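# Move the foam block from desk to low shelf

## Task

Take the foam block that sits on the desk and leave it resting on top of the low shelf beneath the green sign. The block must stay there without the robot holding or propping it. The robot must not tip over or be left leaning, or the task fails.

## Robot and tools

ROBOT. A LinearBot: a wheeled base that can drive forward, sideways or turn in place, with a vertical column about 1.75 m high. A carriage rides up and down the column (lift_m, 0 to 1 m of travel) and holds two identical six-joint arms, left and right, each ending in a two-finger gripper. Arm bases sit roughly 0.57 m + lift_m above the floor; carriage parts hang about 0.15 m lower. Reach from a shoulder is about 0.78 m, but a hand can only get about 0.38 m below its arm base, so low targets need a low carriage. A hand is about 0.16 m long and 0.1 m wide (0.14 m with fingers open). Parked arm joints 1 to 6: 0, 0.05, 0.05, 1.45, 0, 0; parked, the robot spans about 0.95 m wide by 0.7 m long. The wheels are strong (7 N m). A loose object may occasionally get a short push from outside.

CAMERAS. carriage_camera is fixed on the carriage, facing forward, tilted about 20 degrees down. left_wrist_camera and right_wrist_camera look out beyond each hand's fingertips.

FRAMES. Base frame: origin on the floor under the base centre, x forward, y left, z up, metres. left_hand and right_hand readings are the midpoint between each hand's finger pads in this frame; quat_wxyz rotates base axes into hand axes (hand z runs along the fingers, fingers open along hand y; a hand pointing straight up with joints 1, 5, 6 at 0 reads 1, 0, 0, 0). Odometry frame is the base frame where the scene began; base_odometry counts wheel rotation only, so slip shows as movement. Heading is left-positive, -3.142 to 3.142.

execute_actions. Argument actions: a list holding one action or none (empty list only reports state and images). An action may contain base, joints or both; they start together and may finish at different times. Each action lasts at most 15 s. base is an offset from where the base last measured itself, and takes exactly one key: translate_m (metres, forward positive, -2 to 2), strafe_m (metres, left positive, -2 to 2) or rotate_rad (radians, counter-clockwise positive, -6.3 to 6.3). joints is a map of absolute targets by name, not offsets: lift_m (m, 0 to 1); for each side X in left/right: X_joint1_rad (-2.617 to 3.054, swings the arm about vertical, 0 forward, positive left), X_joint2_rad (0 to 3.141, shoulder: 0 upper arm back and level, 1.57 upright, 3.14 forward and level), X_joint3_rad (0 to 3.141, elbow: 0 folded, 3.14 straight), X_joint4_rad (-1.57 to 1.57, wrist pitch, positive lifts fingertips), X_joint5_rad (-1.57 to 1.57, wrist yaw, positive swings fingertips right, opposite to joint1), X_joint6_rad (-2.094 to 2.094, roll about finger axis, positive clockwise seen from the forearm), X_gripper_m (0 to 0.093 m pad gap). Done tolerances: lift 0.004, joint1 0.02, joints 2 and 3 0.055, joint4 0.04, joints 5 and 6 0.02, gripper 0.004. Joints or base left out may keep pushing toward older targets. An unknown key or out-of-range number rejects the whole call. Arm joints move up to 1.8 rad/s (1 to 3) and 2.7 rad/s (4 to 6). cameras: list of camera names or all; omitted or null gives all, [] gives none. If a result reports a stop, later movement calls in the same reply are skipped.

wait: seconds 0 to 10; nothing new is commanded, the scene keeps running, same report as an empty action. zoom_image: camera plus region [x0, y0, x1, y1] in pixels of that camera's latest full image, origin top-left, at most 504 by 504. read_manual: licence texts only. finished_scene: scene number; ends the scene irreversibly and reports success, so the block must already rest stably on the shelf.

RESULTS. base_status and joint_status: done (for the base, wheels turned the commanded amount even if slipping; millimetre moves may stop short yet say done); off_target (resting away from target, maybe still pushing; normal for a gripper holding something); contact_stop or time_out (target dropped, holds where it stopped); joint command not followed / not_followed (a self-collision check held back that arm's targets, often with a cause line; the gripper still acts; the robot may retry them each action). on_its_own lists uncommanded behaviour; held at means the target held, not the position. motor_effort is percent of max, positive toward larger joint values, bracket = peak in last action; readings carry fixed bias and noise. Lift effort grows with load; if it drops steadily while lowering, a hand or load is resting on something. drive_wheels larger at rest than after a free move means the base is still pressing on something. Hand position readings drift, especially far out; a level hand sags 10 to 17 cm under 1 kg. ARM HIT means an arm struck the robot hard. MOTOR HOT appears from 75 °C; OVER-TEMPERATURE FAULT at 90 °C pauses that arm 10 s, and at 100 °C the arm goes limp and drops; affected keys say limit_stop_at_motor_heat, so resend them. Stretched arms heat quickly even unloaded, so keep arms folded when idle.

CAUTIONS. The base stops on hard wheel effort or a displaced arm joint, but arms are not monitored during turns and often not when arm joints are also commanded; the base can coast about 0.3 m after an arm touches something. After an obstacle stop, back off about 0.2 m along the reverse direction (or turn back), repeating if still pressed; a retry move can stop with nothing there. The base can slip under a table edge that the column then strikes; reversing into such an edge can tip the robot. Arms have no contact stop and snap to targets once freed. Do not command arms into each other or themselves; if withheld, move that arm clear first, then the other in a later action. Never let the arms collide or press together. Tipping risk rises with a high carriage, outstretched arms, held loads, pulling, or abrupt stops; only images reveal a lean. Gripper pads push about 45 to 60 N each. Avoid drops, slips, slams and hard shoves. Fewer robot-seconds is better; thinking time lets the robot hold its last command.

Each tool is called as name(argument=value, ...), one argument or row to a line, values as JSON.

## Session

execute_actions(
  actions=[],
  cameras=["carriage_camera"],
)

Scene clock: 0.00 s.
base_odometry: x=+0.000 y=+0.000 heading=+0.000 (m, m, rad; odometry frame)
base_status: not commanded
joint_positions: lift_m=+0.303 left_joint1_rad=-0.010 left_joint2_rad=+0.058 left_joint3_rad=+0.012 left_joint4_rad=+1.423 left_joint5_rad=-0.028 left_joint6_rad=-0.037 left_gripper_m=+0.095 right_joint1_rad=-0.032 right_joint2_rad=+0.083 right_joint3_rad=+0.037 right_joint4_rad=+1.412 right_joint5_rad=-0.010 right_joint6_rad=+0.017 right_gripper_m=+0.095
joint_status: not commanded
motor_effort: lift_m=+32 drive_wheels=-1 (%)
left_hand: x=+0.3308 y=+0.3247 z=+1.2940 quat_wxyz=(+0.995, -0.015, +0.097, -0.022) (m; base frame)
right_hand: x=+0.3339 y=-0.3203 z=+1.3000 quat_wxyz=(+0.995, -0.003, +0.102, -0.007) (m; base frame)
pictures: carriage_camera
Images, in order (width x height): carriage_camera 896x504.

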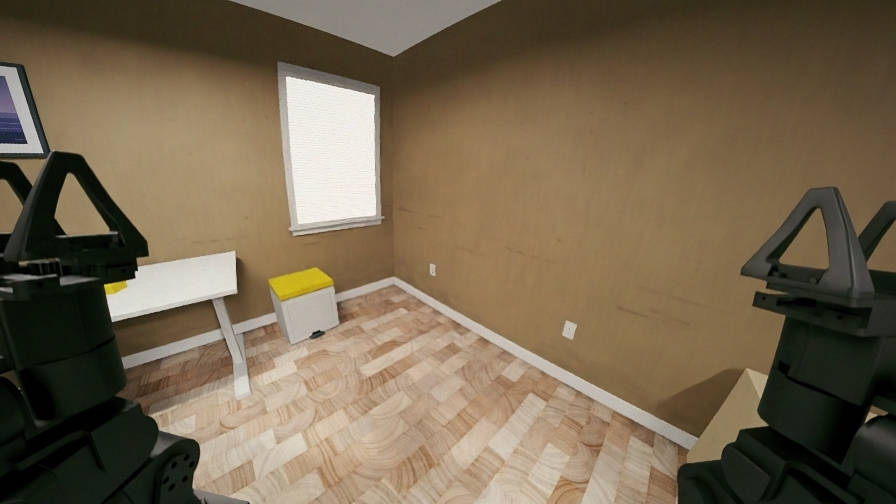

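execute_actions(
  actions=[
    {"base":{"rotate_rad":0.88},"joints":{"lift_m":0.4}},
  ],
  cameras=["carriage_camera"],
)

Scene clock: 5.37 s.
base_odometry: x=+0.000 y=+0.000 heading=+0.880 (m, m, rad; odometry frame)
base_status: done
joint_positions: lift_m=+0.400 left_joint1_rad=-0.010 left_joint2_rad=+0.058 left_joint3_rad=+0.012 left_joint4_rad=+1.421 left_joint5_rad=-0.028 left_joint6_rad=-0.037 left_gripper_m=+0.095 right_joint1_rad=-0.032 right_joint2_rad=+0.083 right_joint3_rad=+0.037 right_joint4_rad=+1.412 right_joint5_rad=-0.010 right_joint6_rad=+0.017 right_gripper_m=+0.095
joint_status: all done
motor_effort: lift_m=+33(39) drive_wheels=+5(15) (%)
left_hand: x=+0.3314 y=+0.3247 z=+1.3909 quat_wxyz=(+0.995, -0.015, +0.098, -0.022) (m; base frame)
right_hand: x=+0.3339 y=-0.3203 z=+1.3971 quat_wxyz=(+0.995, -0.003, +0.102, -0.007) (m; base frame)
pictures: carriage_camera
Images, in order (width x height): carriage_camera 896x504.

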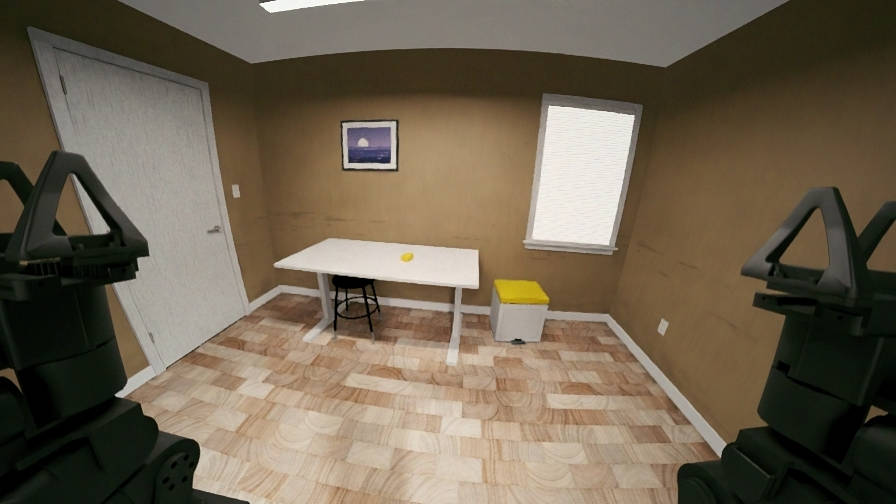

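execute_actions(
  actions=[
    {"base":{"translate_m":1.1},"joints":{"left_joint1_rad":0.15,"left_joint2_rad":2.15,"left_joint3_rad":1.85,"left_joint4_rad":-1.2,"left_joint5_rad":0,"left_joint6_rad":0.15}},
  ],
  cameras=["carriage_camera","left_wrist_camera"],
)

Scene clock: 12.57 s.
base_odometry: x=+0.700 y=+0.849 heading=+0.880 (m, m, rad; odometry frame)
base_status: done
joint_positions: lift_m=+0.400 left_joint1_rad=+0.145 left_joint2_rad=+2.157 left_joint3_rad=+1.825 left_joint4_rad=-1.203 left_joint5_rad=-0.007 left_joint6_rad=+0.144 left_gripper_m=+0.095 right_joint1_rad=-0.032 right_joint2_rad=+0.083 right_joint3_rad=+0.037 right_joint4_rad=+1.413 right_joint5_rad=-0.010 right_joint6_rad=+0.017 right_gripper_m=+0.095
joint_status: all done
motor_effort: lift_m=+33(33) drive_wheels=-5(23) (%)
left_hand: x=+0.7006 y=+0.3831 z=+1.0370 quat_wxyz=(+0.017, -0.001, +1.000, +0.006) (m; base frame)
right_hand: x=+0.3338 y=-0.3203 z=+1.3971 quat_wxyz=(+0.995, -0.003, +0.102, -0.007) (m; base frame)
pictures: carriage_camera, left_wrist_camera
Images, in order (width x height): carriage_camera 896x504, left_wrist_camera 896x504.

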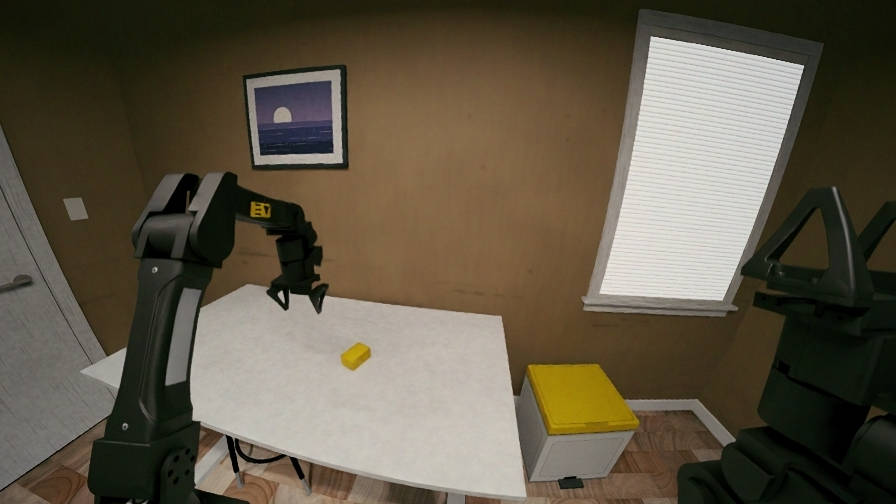

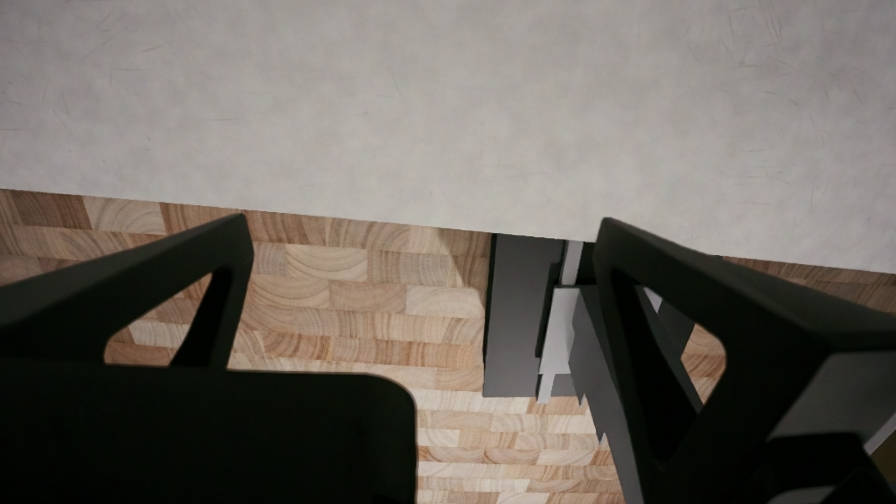

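execute_actions(
  actions=[
    {"base":{"translate_m":0.16},"joints":{"lift_m":0.39,"left_joint1_rad":0.0,"left_joint2_rad":2.26,"left_joint3_rad":1.3,"left_joint4_rad":-0.59,"left_joint6_rad":0.8}},
  ],
  cameras=["carriage_camera","left_wrist_camera"],
)

Scene clock: 18.80 s.
base_odometry: x=+0.802 y=+0.972 heading=+0.881 (m, m, rad; odometry frame)
base_status: done
joint_positions: lift_m=+0.390 left_joint1_rad=-0.004 left_joint2_rad=+2.264 left_joint3_rad=+1.312 left_joint4_rad=-0.594 left_joint5_rad=-0.002 left_joint6_rad=+0.794 left_gripper_m=+0.095 right_joint1_rad=-0.032 right_joint2_rad=+0.083 right_joint3_rad=+0.037 right_joint4_rad=+1.412 right_joint5_rad=-0.010 right_joint6_rad=+0.017 right_gripper_m=+0.095
joint_status: all done
motor_effort: lift_m=+29(31) drive_wheels=+6(21) (%)
left_hand: x=+0.6649 y=+0.3193 z=+0.8684 quat_wxyz=(+0.011, +0.388, +0.922, +0.005) (m; base frame)
right_hand: x=+0.3340 y=-0.3203 z=+1.3873 quat_wxyz=(+0.995, -0.003, +0.103, -0.007) (m; base frame)
pictures: carriage_camera, left_wrist_camera
Images, in order (width x height): carriage_camera 896x504, left_wrist_camera 896x504.

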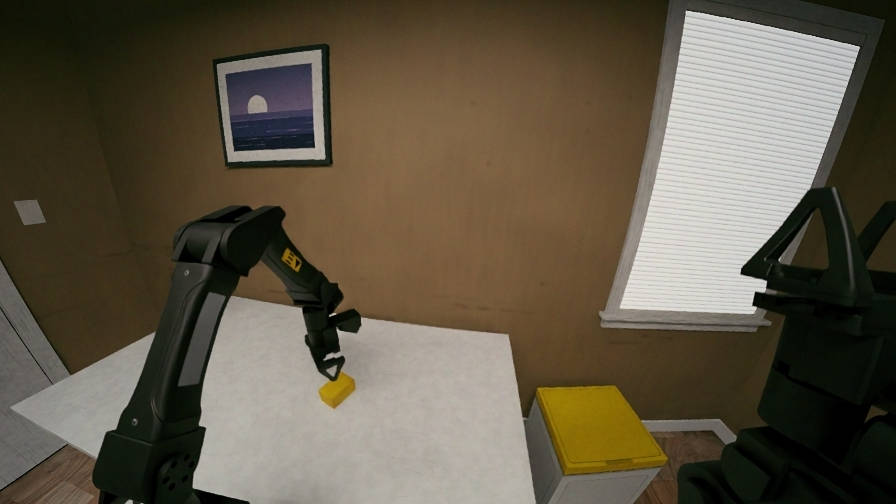

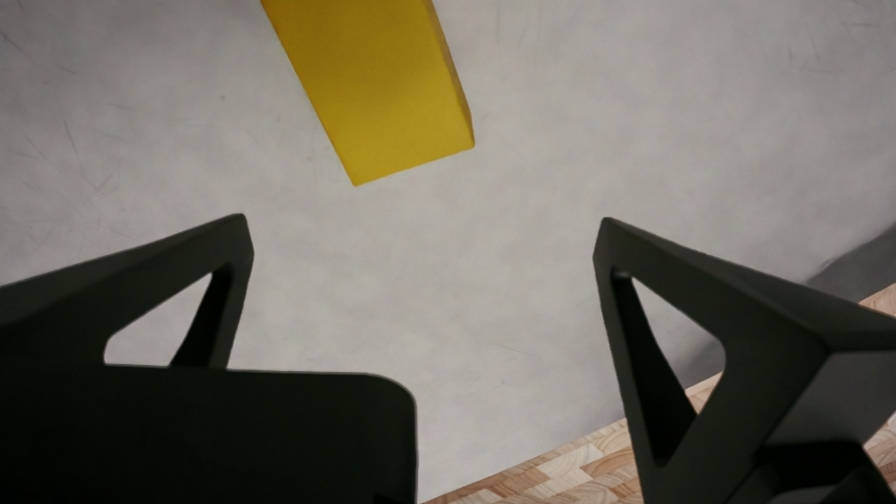

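execute_actions(
  actions=[
    {"joints":{"left_joint1_rad":-0.025,"left_joint2_rad":2.53,"left_joint3_rad":1.6,"left_joint4_rad":-0.6,"left_joint6_rad":0.45}},
  ],
  cameras=["carriage_camera","left_wrist_camera"],
)

Scene clock: 26.10 s.
base_odometry: x=+0.802 y=+0.972 heading=+0.881 (m, m, rad; odometry frame)
base_status: not commanded
joint_positions: lift_m=+0.390 left_joint1_rad=-0.022 left_joint2_rad=+2.536 left_joint3_rad=+1.578 left_joint4_rad=-0.600 left_joint5_rad=-0.002 left_joint6_rad=+0.456 left_gripper_m=+0.095 right_joint1_rad=-0.032 right_joint2_rad=+0.083 right_joint3_rad=+0.037 right_joint4_rad=+1.412 right_joint5_rad=-0.010 right_joint6_rad=+0.017 right_gripper_m=+0.095
joint_status: all done
motor_effort: lift_m=+29(29) drive_wheels=+6(5) (%)
left_hand: x=+0.7093 y=+0.3113 z=+0.8147 quat_wxyz=(+0.006, +0.237, +0.972, +0.002) (m; base frame)
right_hand: x=+0.3340 y=-0.3203 z=+1.3873 quat_wxyz=(+0.995, -0.003, +0.103, -0.007) (m; base frame)
pictures: carriage_camera, left_wrist_camera
Images, in order (width x height): carriage_camera 896x504, left_wrist_camera 896x504.

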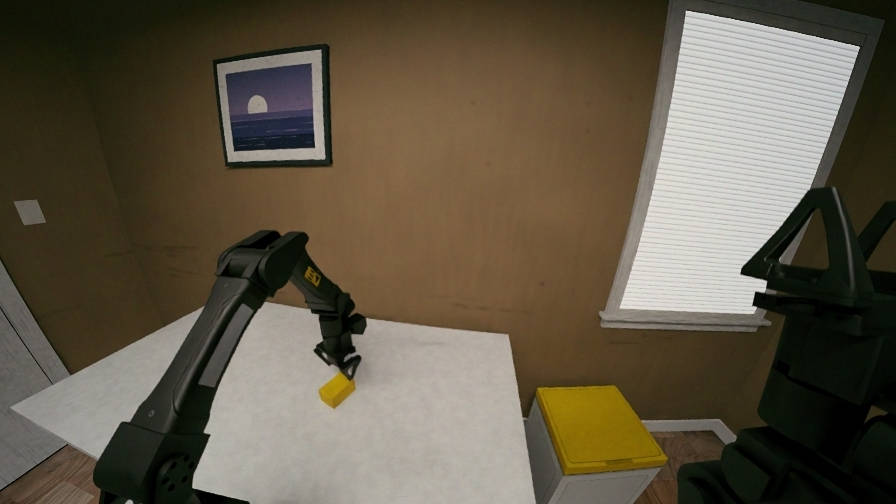

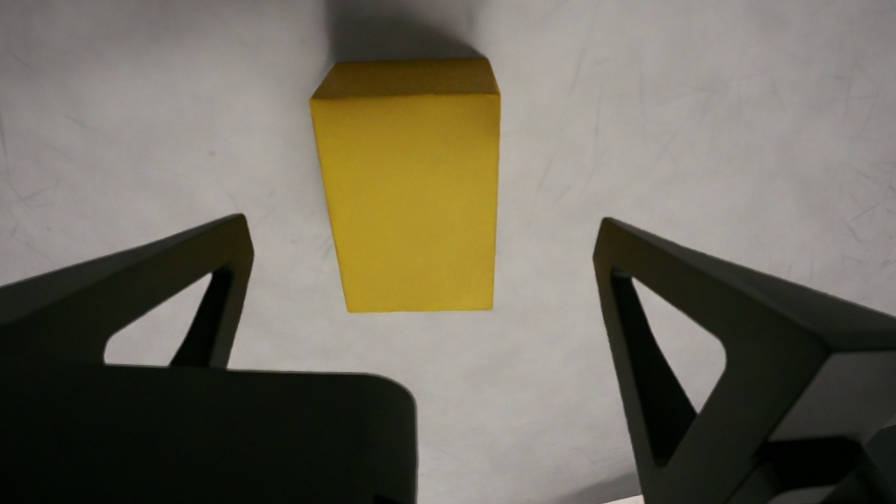

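execute_actions(
  actions=[
    {"joints":{"lift_m":0.332,"left_joint1_rad":0.0}},
  ],
  cameras=["left_wrist_camera"],
)

Scene clock: 30.50 s.
base_odometry: x=+0.802 y=+0.972 heading=+0.881 (m, m, rad; odometry frame)
base_status: not commanded
joint_positions: lift_m=+0.332 left_joint1_rad=-0.003 left_joint2_rad=+2.540 left_joint3_rad=+1.578 left_joint4_rad=-0.602 left_joint5_rad=-0.002 left_joint6_rad=+0.456 left_gripper_m=+0.095 right_joint1_rad=-0.032 right_joint2_rad=+0.083 right_joint3_rad=+0.037 right_joint4_rad=+1.412 right_joint5_rad=-0.010 right_joint6_rad=+0.017 right_gripper_m=+0.095
joint_status: all done
motor_effort: lift_m=+30(32) drive_wheels=+6(7) (%)
left_hand: x=+0.7079 y=+0.3195 z=+0.7549 quat_wxyz=(+0.003, +0.228, +0.974, +0.002) (m; base frame)
right_hand: x=+0.3340 y=-0.3203 z=+1.3293 quat_wxyz=(+0.995, -0.003, +0.103, -0.007) (m; base frame)
pictures: left_wrist_camera
Images, in order (width x height): left_wrist_camera 896x504.

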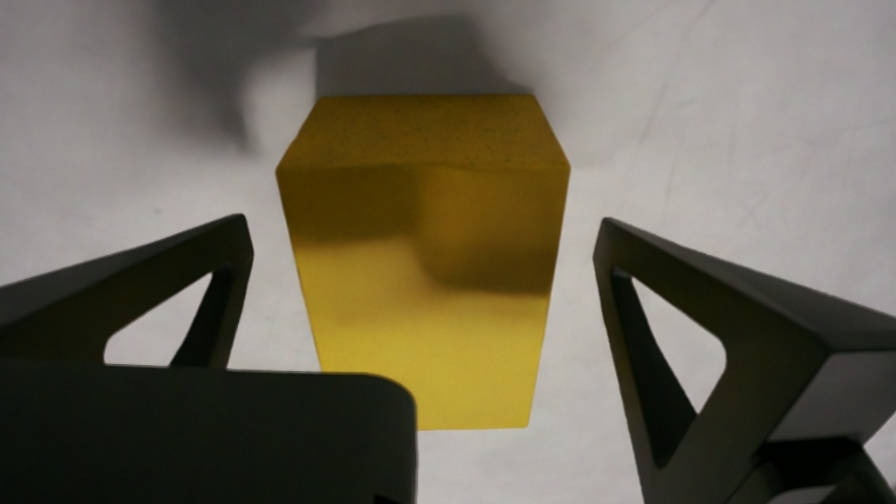

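execute_actions(
  actions=[
    {"joints":{"left_gripper_m":0.04}},
  ],
  cameras=[],
)

execute_actions(
  actions=[
    {"joints":{"lift_m":0.38,"right_joint1_rad":3.05,"right_joint4_rad":1.0}},
  ],
  cameras=["right_wrist_camera","left_wrist_camera"],
)

Scene clock: 36.20 s.
base_odometry: x=+0.802 y=+0.972 heading=+0.881 (m, m, rad; odometry frame)
base_status: not commanded
joint_positions: lift_m=+0.332 left_joint1_rad=-0.003 left_joint2_rad=+2.540 left_joint3_rad=+1.578 left_joint4_rad=-0.602 left_joint5_rad=-0.002 left_joint6_rad=+0.456 left_gripper_m=+0.059 right_joint1_rad=-0.032 right_joint2_rad=+0.083 right_joint3_rad=+0.037 right_joint4_rad=+1.412 right_joint5_rad=-0.010 right_joint6_rad=+0.017 right_gripper_m=+0.095
joint_status: left_gripper_m off_target (ended at +0.059, target +0.040)
motor_effort: lift_m=+30(30) drive_wheels=+6(6) (%)
left_hand: x=+0.7079 y=+0.3194 z=+0.7549 quat_wxyz=(+0.003, +0.228, +0.974, +0.002) (m; base frame)
right_hand: x=+0.3340 y=-0.3203 z=+1.3293 quat_wxyz=(+0.995, -0.003, +0.103, -0.007) (m; base frame)
pictures: none
No camera images: the call's "cameras" was empty. Leave "cameras" out to get every camera's image.

Scene clock: 38.80 s.
base_odometry: x=+0.802 y=+0.972 heading=+0.881 (m, m, rad; odometry frame)
base_status: not commanded
joint_positions: lift_m=+0.380 left_joint1_rad=-0.003 left_joint2_rad=+2.535 left_joint3_rad=+1.578 left_joint4_rad=-0.601 left_joint5_rad=-0.002 left_joint6_rad=+0.456 left_gripper_m=+0.059 right_joint1_rad=+3.032 right_joint2_rad=+0.083 right_joint3_rad=+0.037 right_joint4_rad=+0.997 right_joint5_rad=-0.010 right_joint6_rad=+0.017 right_gripper_m=+0.095
joint_status: all done
joint sent to its limit — the command would take right_joint1_rad past its upper limit, so that joint was sent only as far as its limit.
motor_effort: lift_m=+33(42) drive_wheels=+6(5) (%)
left_hand: x=+0.7096 y=+0.3194 z=+0.8049 quat_wxyz=(+0.006, +0.228, +0.974, +0.002) (m; base frame)
right_hand: x=+0.1328 y=-0.3060 z=+1.3365 quat_wxyz=(+0.042, -0.305, +0.014, +0.951) (m; base frame)
pictures: left_wrist_camera, right_wrist_camera
Images, in order (width x height): left_wrist_camera 896x504, right_wrist_camera 896x504.

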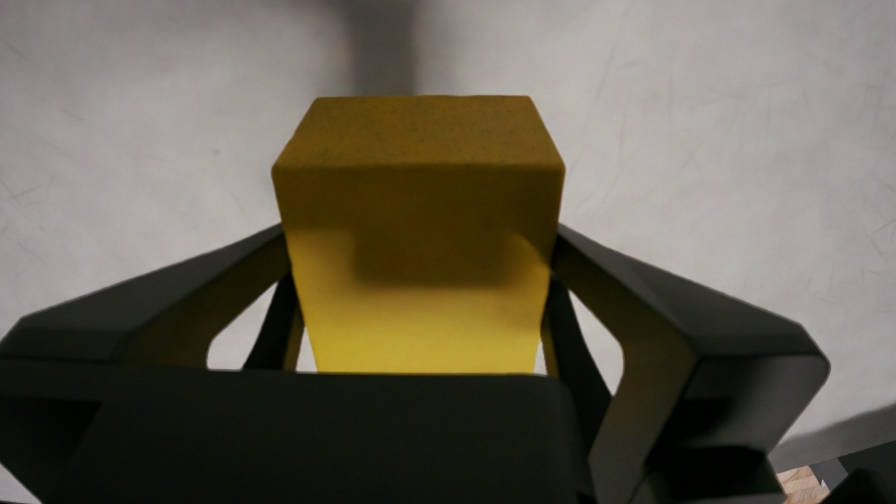

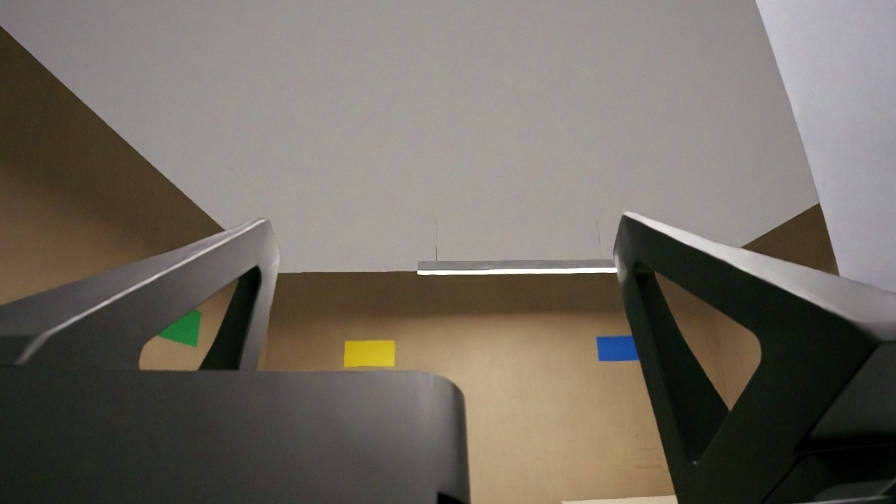

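execute_actions(
  actions=[
    {"joints":{"right_joint4_rad":0.15}},
  ],
  cameras=["right_wrist_camera"],
)

Scene clock: 45.43 s.
base_odometry: x=+0.802 y=+0.972 heading=+0.881 (m, m, rad; odometry frame)
base_status: not commanded
joint_positions: lift_m=+0.380 left_joint1_rad=-0.003 left_joint2_rad=+2.535 left_joint3_rad=+1.578 left_joint4_rad=-0.601 left_joint5_rad=-0.002 left_joint6_rad=+0.456 left_gripper_m=+0.059 right_joint1_rad=+3.032 right_joint2_rad=+0.083 right_joint3_rad=+0.037 right_joint4_rad=+0.145 right_joint5_rad=-0.010 right_joint6_rad=+0.017 right_gripper_m=+0.095
joint_status: all done
motor_effort: lift_m=+33(33) drive_wheels=+6(6) (%)
left_hand: x=+0.7096 y=+0.3194 z=+0.8049 quat_wxyz=(+0.006, +0.228, +0.974, +0.002) (m; base frame)
right_hand: x=+0.0315 y=-0.2949 z=+1.1605 quat_wxyz=(+0.031, -0.670, +0.038, +0.740) (m; base frame)
pictures: right_wrist_camera
Images, in order (width x height): right_wrist_camera 896x504.

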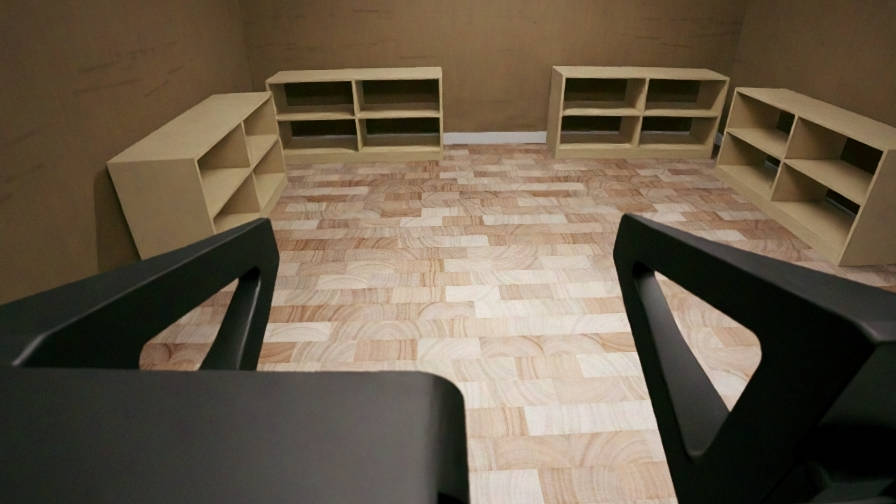

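execute_actions(
  actions=[
    {"base":{"translate_m":-2.0}},
  ],
  cameras=["right_wrist_camera"],
)

execute_actions(
  actions=[
    {"base":{"rotate_rad":-1.65},"joints":{"lift_m":0.32,"right_joint4_rad":1.45}},
  ],
  cameras=["carriage_camera"],
)

Scene clock: 56.50 s.
base_odometry: x=-0.471 y=-0.571 heading=+0.881 (m, m, rad; odometry frame)
base_status: done
joint_positions: lift_m=+0.380 left_joint1_rad=-0.002 left_joint2_rad=+2.535 left_joint3_rad=+1.578 left_joint4_rad=-0.599 left_joint5_rad=-0.002 left_joint6_rad=+0.456 left_gripper_m=+0.059 right_joint1_rad=+3.032 right_joint2_rad=+0.083 right_joint3_rad=+0.037 right_joint4_rad=+0.145 right_joint5_rad=-0.010 right_joint6_rad=+0.017 right_gripper_m=+0.095
joint_status: not commanded
motor_effort: lift_m=+33(33) drive_wheels=-2(27) (%)
left_hand: x=+0.7101 y=+0.3199 z=+0.8049 quat_wxyz=(+0.007, +0.227, +0.974, +0.002) (m; base frame)
right_hand: x=+0.0315 y=-0.2949 z=+1.1605 quat_wxyz=(+0.031, -0.670, +0.038, +0.740) (m; base frame)
pictures: right_wrist_camera
Images, in order (width x height): right_wrist_camera 896x504.

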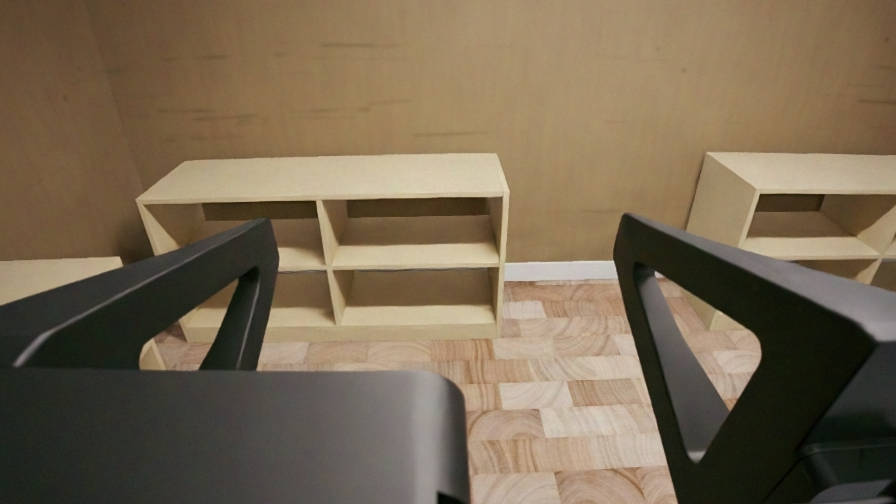

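Scene clock: 59.67 s.
base_odometry: x=-0.471 y=-0.571 heading=-0.769 (m, m, rad; odometry frame)
base_status: done
joint_positions: lift_m=+0.320 left_joint1_rad=-0.002 left_joint2_rad=+2.542 left_joint3_rad=+1.578 left_joint4_rad=-0.592 left_joint5_rad=-0.002 left_joint6_rad=+0.456 left_gripper_m=+0.059 right_joint1_rad=+3.032 right_joint2_rad=+0.083 right_joint3_rad=+0.037 right_joint4_rad=+1.457 right_joint5_rad=-0.010 right_joint6_rad=+0.017 right_gripper_m=+0.095
joint_status: all done
motor_effort: lift_m=+31(32) drive_wheels=+5(18) (%)
left_hand: x=+0.7098 y=+0.3199 z=+0.7421 quat_wxyz=(+0.007, +0.227, +0.974, +0.002) (m; base frame)
right_hand: x=+0.2357 y=-0.3173 z=+1.3192 quat_wxyz=(+0.046, -0.080, +0.000, +0.996) (m; base frame)
pictures: carriage_camera
Images, in order (width x height): carriage_camera 896x504.

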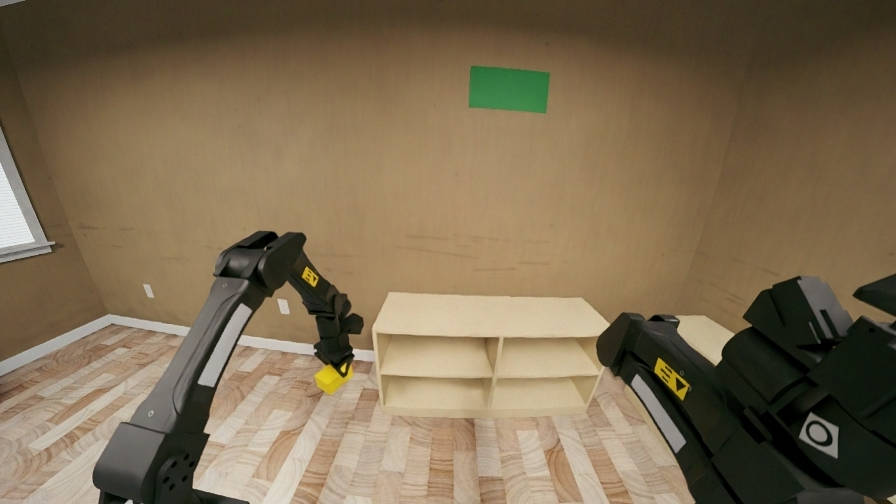

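execute_actions(
  actions=[
    {"base":{"translate_m":0.66},"joints":{"left_joint1_rad":-0.45,"lift_m":0.27}},
  ],
  cameras=["carriage_camera","left_wrist_camera"],
)

Scene clock: 66.87 s.
base_odometry: x=+0.003 y=-1.030 heading=-0.769 (m, m, rad; odometry frame)
base_status: done
joint_positions: lift_m=+0.270 left_joint1_rad=-0.454 left_joint2_rad=+2.542 left_joint3_rad=+1.578 left_joint4_rad=-0.597 left_joint5_rad=+0.003 left_joint6_rad=+0.456 left_gripper_m=+0.059 right_joint1_rad=+3.032 right_joint2_rad=+0.083 right_joint3_rad=+0.037 right_joint4_rad=+1.452 right_joint5_rad=-0.010 right_joint6_rad=+0.017 right_gripper_m=+0.095
joint_status: all done
motor_effort: lift_m=+30(32) drive_wheels=-5(22) (%)
left_hand: x=+0.6648 y=+0.1315 z=+0.6921 quat_wxyz=(+0.005, +0.440, +0.898, -0.001) (m; base frame)
right_hand: x=+0.2346 y=-0.3172 z=+1.2691 quat_wxyz=(+0.046, -0.083, +0.000, +0.996) (m; base frame)
pictures: carriage_camera, left_wrist_camera
Images, in order (width x height): carriage_camera 896x504, left_wrist_camera 896x504.

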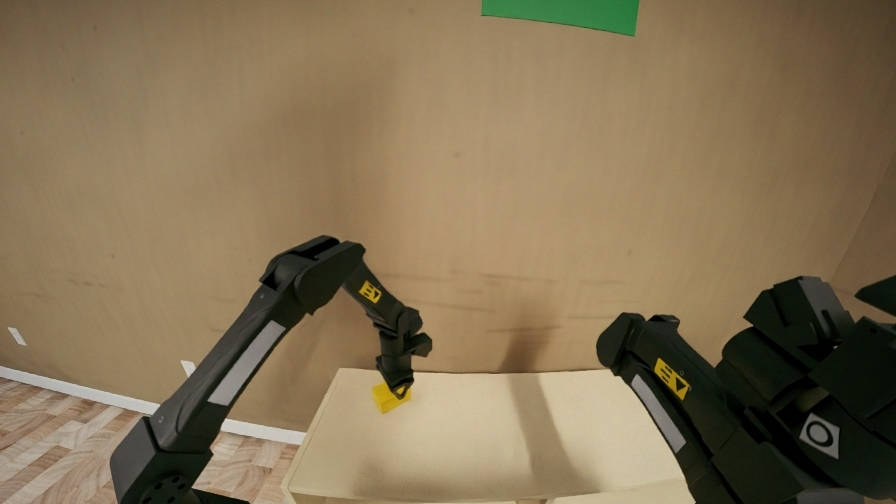

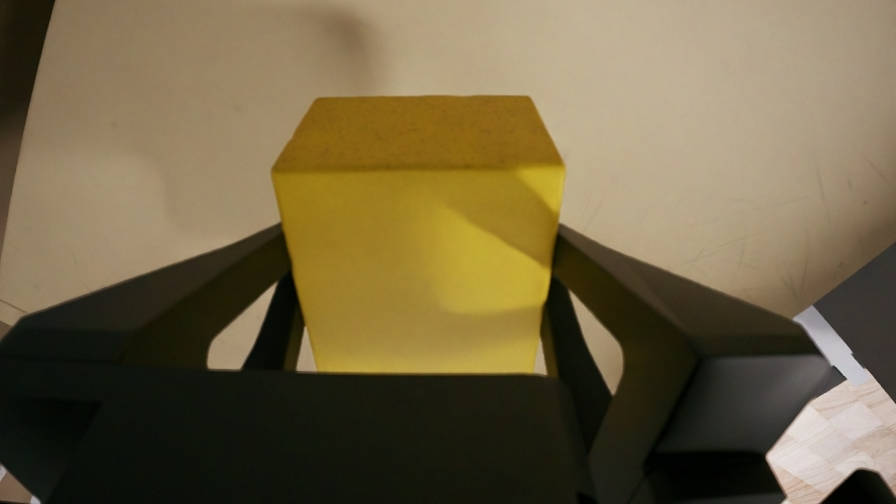

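execute_actions(
  actions=[
    {"joints":{"lift_m":0.216}},
  ],
  cameras=["left_wrist_camera"],
)

Scene clock: 69.57 s.
base_odometry: x=+0.003 y=-1.030 heading=-0.769 (m, m, rad; odometry frame)
base_status: not commanded
joint_positions: lift_m=+0.216 left_joint1_rad=-0.454 left_joint2_rad=+2.531 left_joint3_rad=+1.585 left_joint4_rad=-0.610 left_joint5_rad=+0.003 left_joint6_rad=+0.455 left_gripper_m=+0.059 right_joint1_rad=+3.032 right_joint2_rad=+0.083 right_joint3_rad=+0.037 right_joint4_rad=+1.451 right_joint5_rad=-0.010 right_joint6_rad=+0.017 right_gripper_m=+0.095
joint_status: all done
motor_effort: lift_m=+29(32) drive_wheels=+6(5) (%)
left_hand: x=+0.6674 y=+0.1303 z=+0.6441 quat_wxyz=(+0.008, +0.439, +0.898, -0.001) (m; base frame)
right_hand: x=+0.2343 y=-0.3171 z=+1.2151 quat_wxyz=(+0.046, -0.083, +0.000, +0.995) (m; base frame)
pictures: left_wrist_camera
Images, in order (width x height): left_wrist_camera 896x504.

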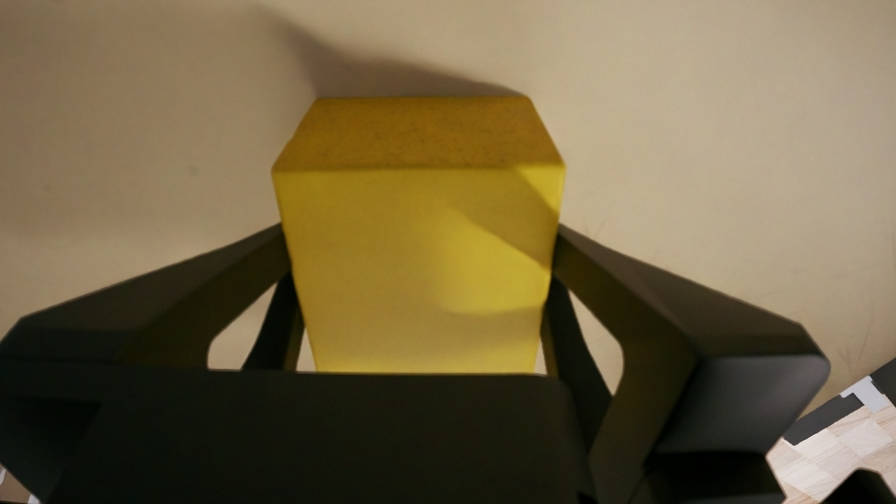

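execute_actions(
  actions=[
    {"joints":{"left_gripper_m":0.093}},
  ],
  cameras=[],
)

execute_actions(
  actions=[
    {"joints":{"lift_m":0.3}},
  ],
  cameras=["carriage_camera"],
)

Scene clock: 72.03 s.
base_odometry: x=+0.003 y=-1.030 heading=-0.769 (m, m, rad; odometry frame)
base_status: not commanded
joint_positions: lift_m=+0.216 left_joint1_rad=-0.454 left_joint2_rad=+2.531 left_joint3_rad=+1.585 left_joint4_rad=-0.606 left_joint5_rad=+0.003 left_joint6_rad=+0.455 left_gripper_m=+0.093 right_joint1_rad=+3.032 right_joint2_rad=+0.083 right_joint3_rad=+0.037 right_joint4_rad=+1.451 right_joint5_rad=-0.010 right_joint6_rad=+0.017 right_gripper_m=+0.095
joint_status: all done
motor_effort: lift_m=+29(29) drive_wheels=+6(6) (%)
left_hand: x=+0.6681 y=+0.1299 z=+0.6442 quat_wxyz=(+0.009, +0.439, +0.898, -0.001) (m; base frame)
right_hand: x=+0.2343 y=-0.3171 z=+1.2151 quat_wxyz=(+0.046, -0.083, +0.000, +0.995) (m; base frame)
pictures: none
No camera images: the call's "cameras" was empty. Leave "cameras" out to get every camera's image.

Scene clock: 72.90 s.
base_odometry: x=+0.003 y=-1.030 heading=-0.769 (m, m, rad; odometry frame)
base_status: not commanded
joint_positions: lift_m=+0.300 left_joint1_rad=-0.454 left_joint2_rad=+2.536 left_joint3_rad=+1.585 left_joint4_rad=-0.602 left_joint5_rad=+0.003 left_joint6_rad=+0.455 left_gripper_m=+0.093 right_joint1_rad=+3.032 right_joint2_rad=+0.083 right_joint3_rad=+0.037 right_joint4_rad=+1.451 right_joint5_rad=-0.010 right_joint6_rad=+0.017 right_gripper_m=+0.095
joint_status: all done
motor_effort: lift_m=+33(40) drive_wheels=+6(6) (%)
left_hand: x=+0.6680 y=+0.1300 z=+0.7258 quat_wxyz=(+0.009, +0.439, +0.898, -0.001) (m; base frame)
right_hand: x=+0.2342 y=-0.3171 z=+1.2988 quat_wxyz=(+0.046, -0.083, +0.000, +0.995) (m; base frame)
pictures: carriage_camera
Images, in order (width x height): carriage_camera 896x504.

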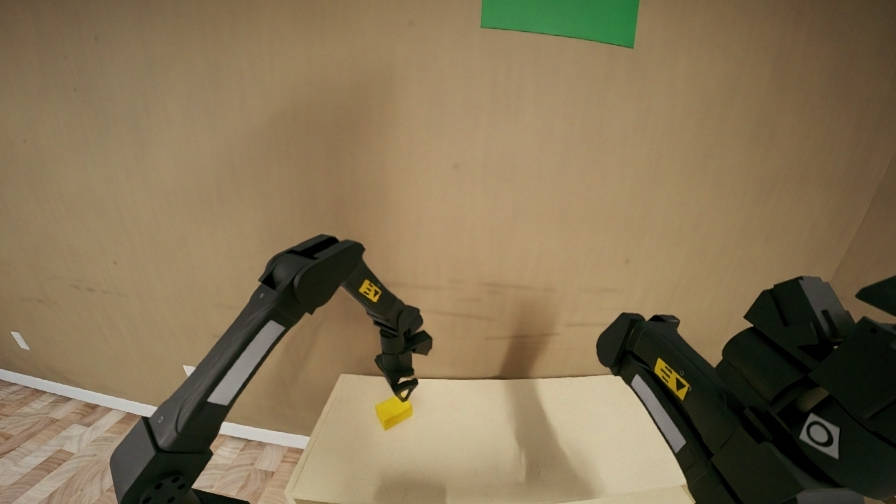

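finished_scene(
  scene=2,
)

The scene is finished: the task was done.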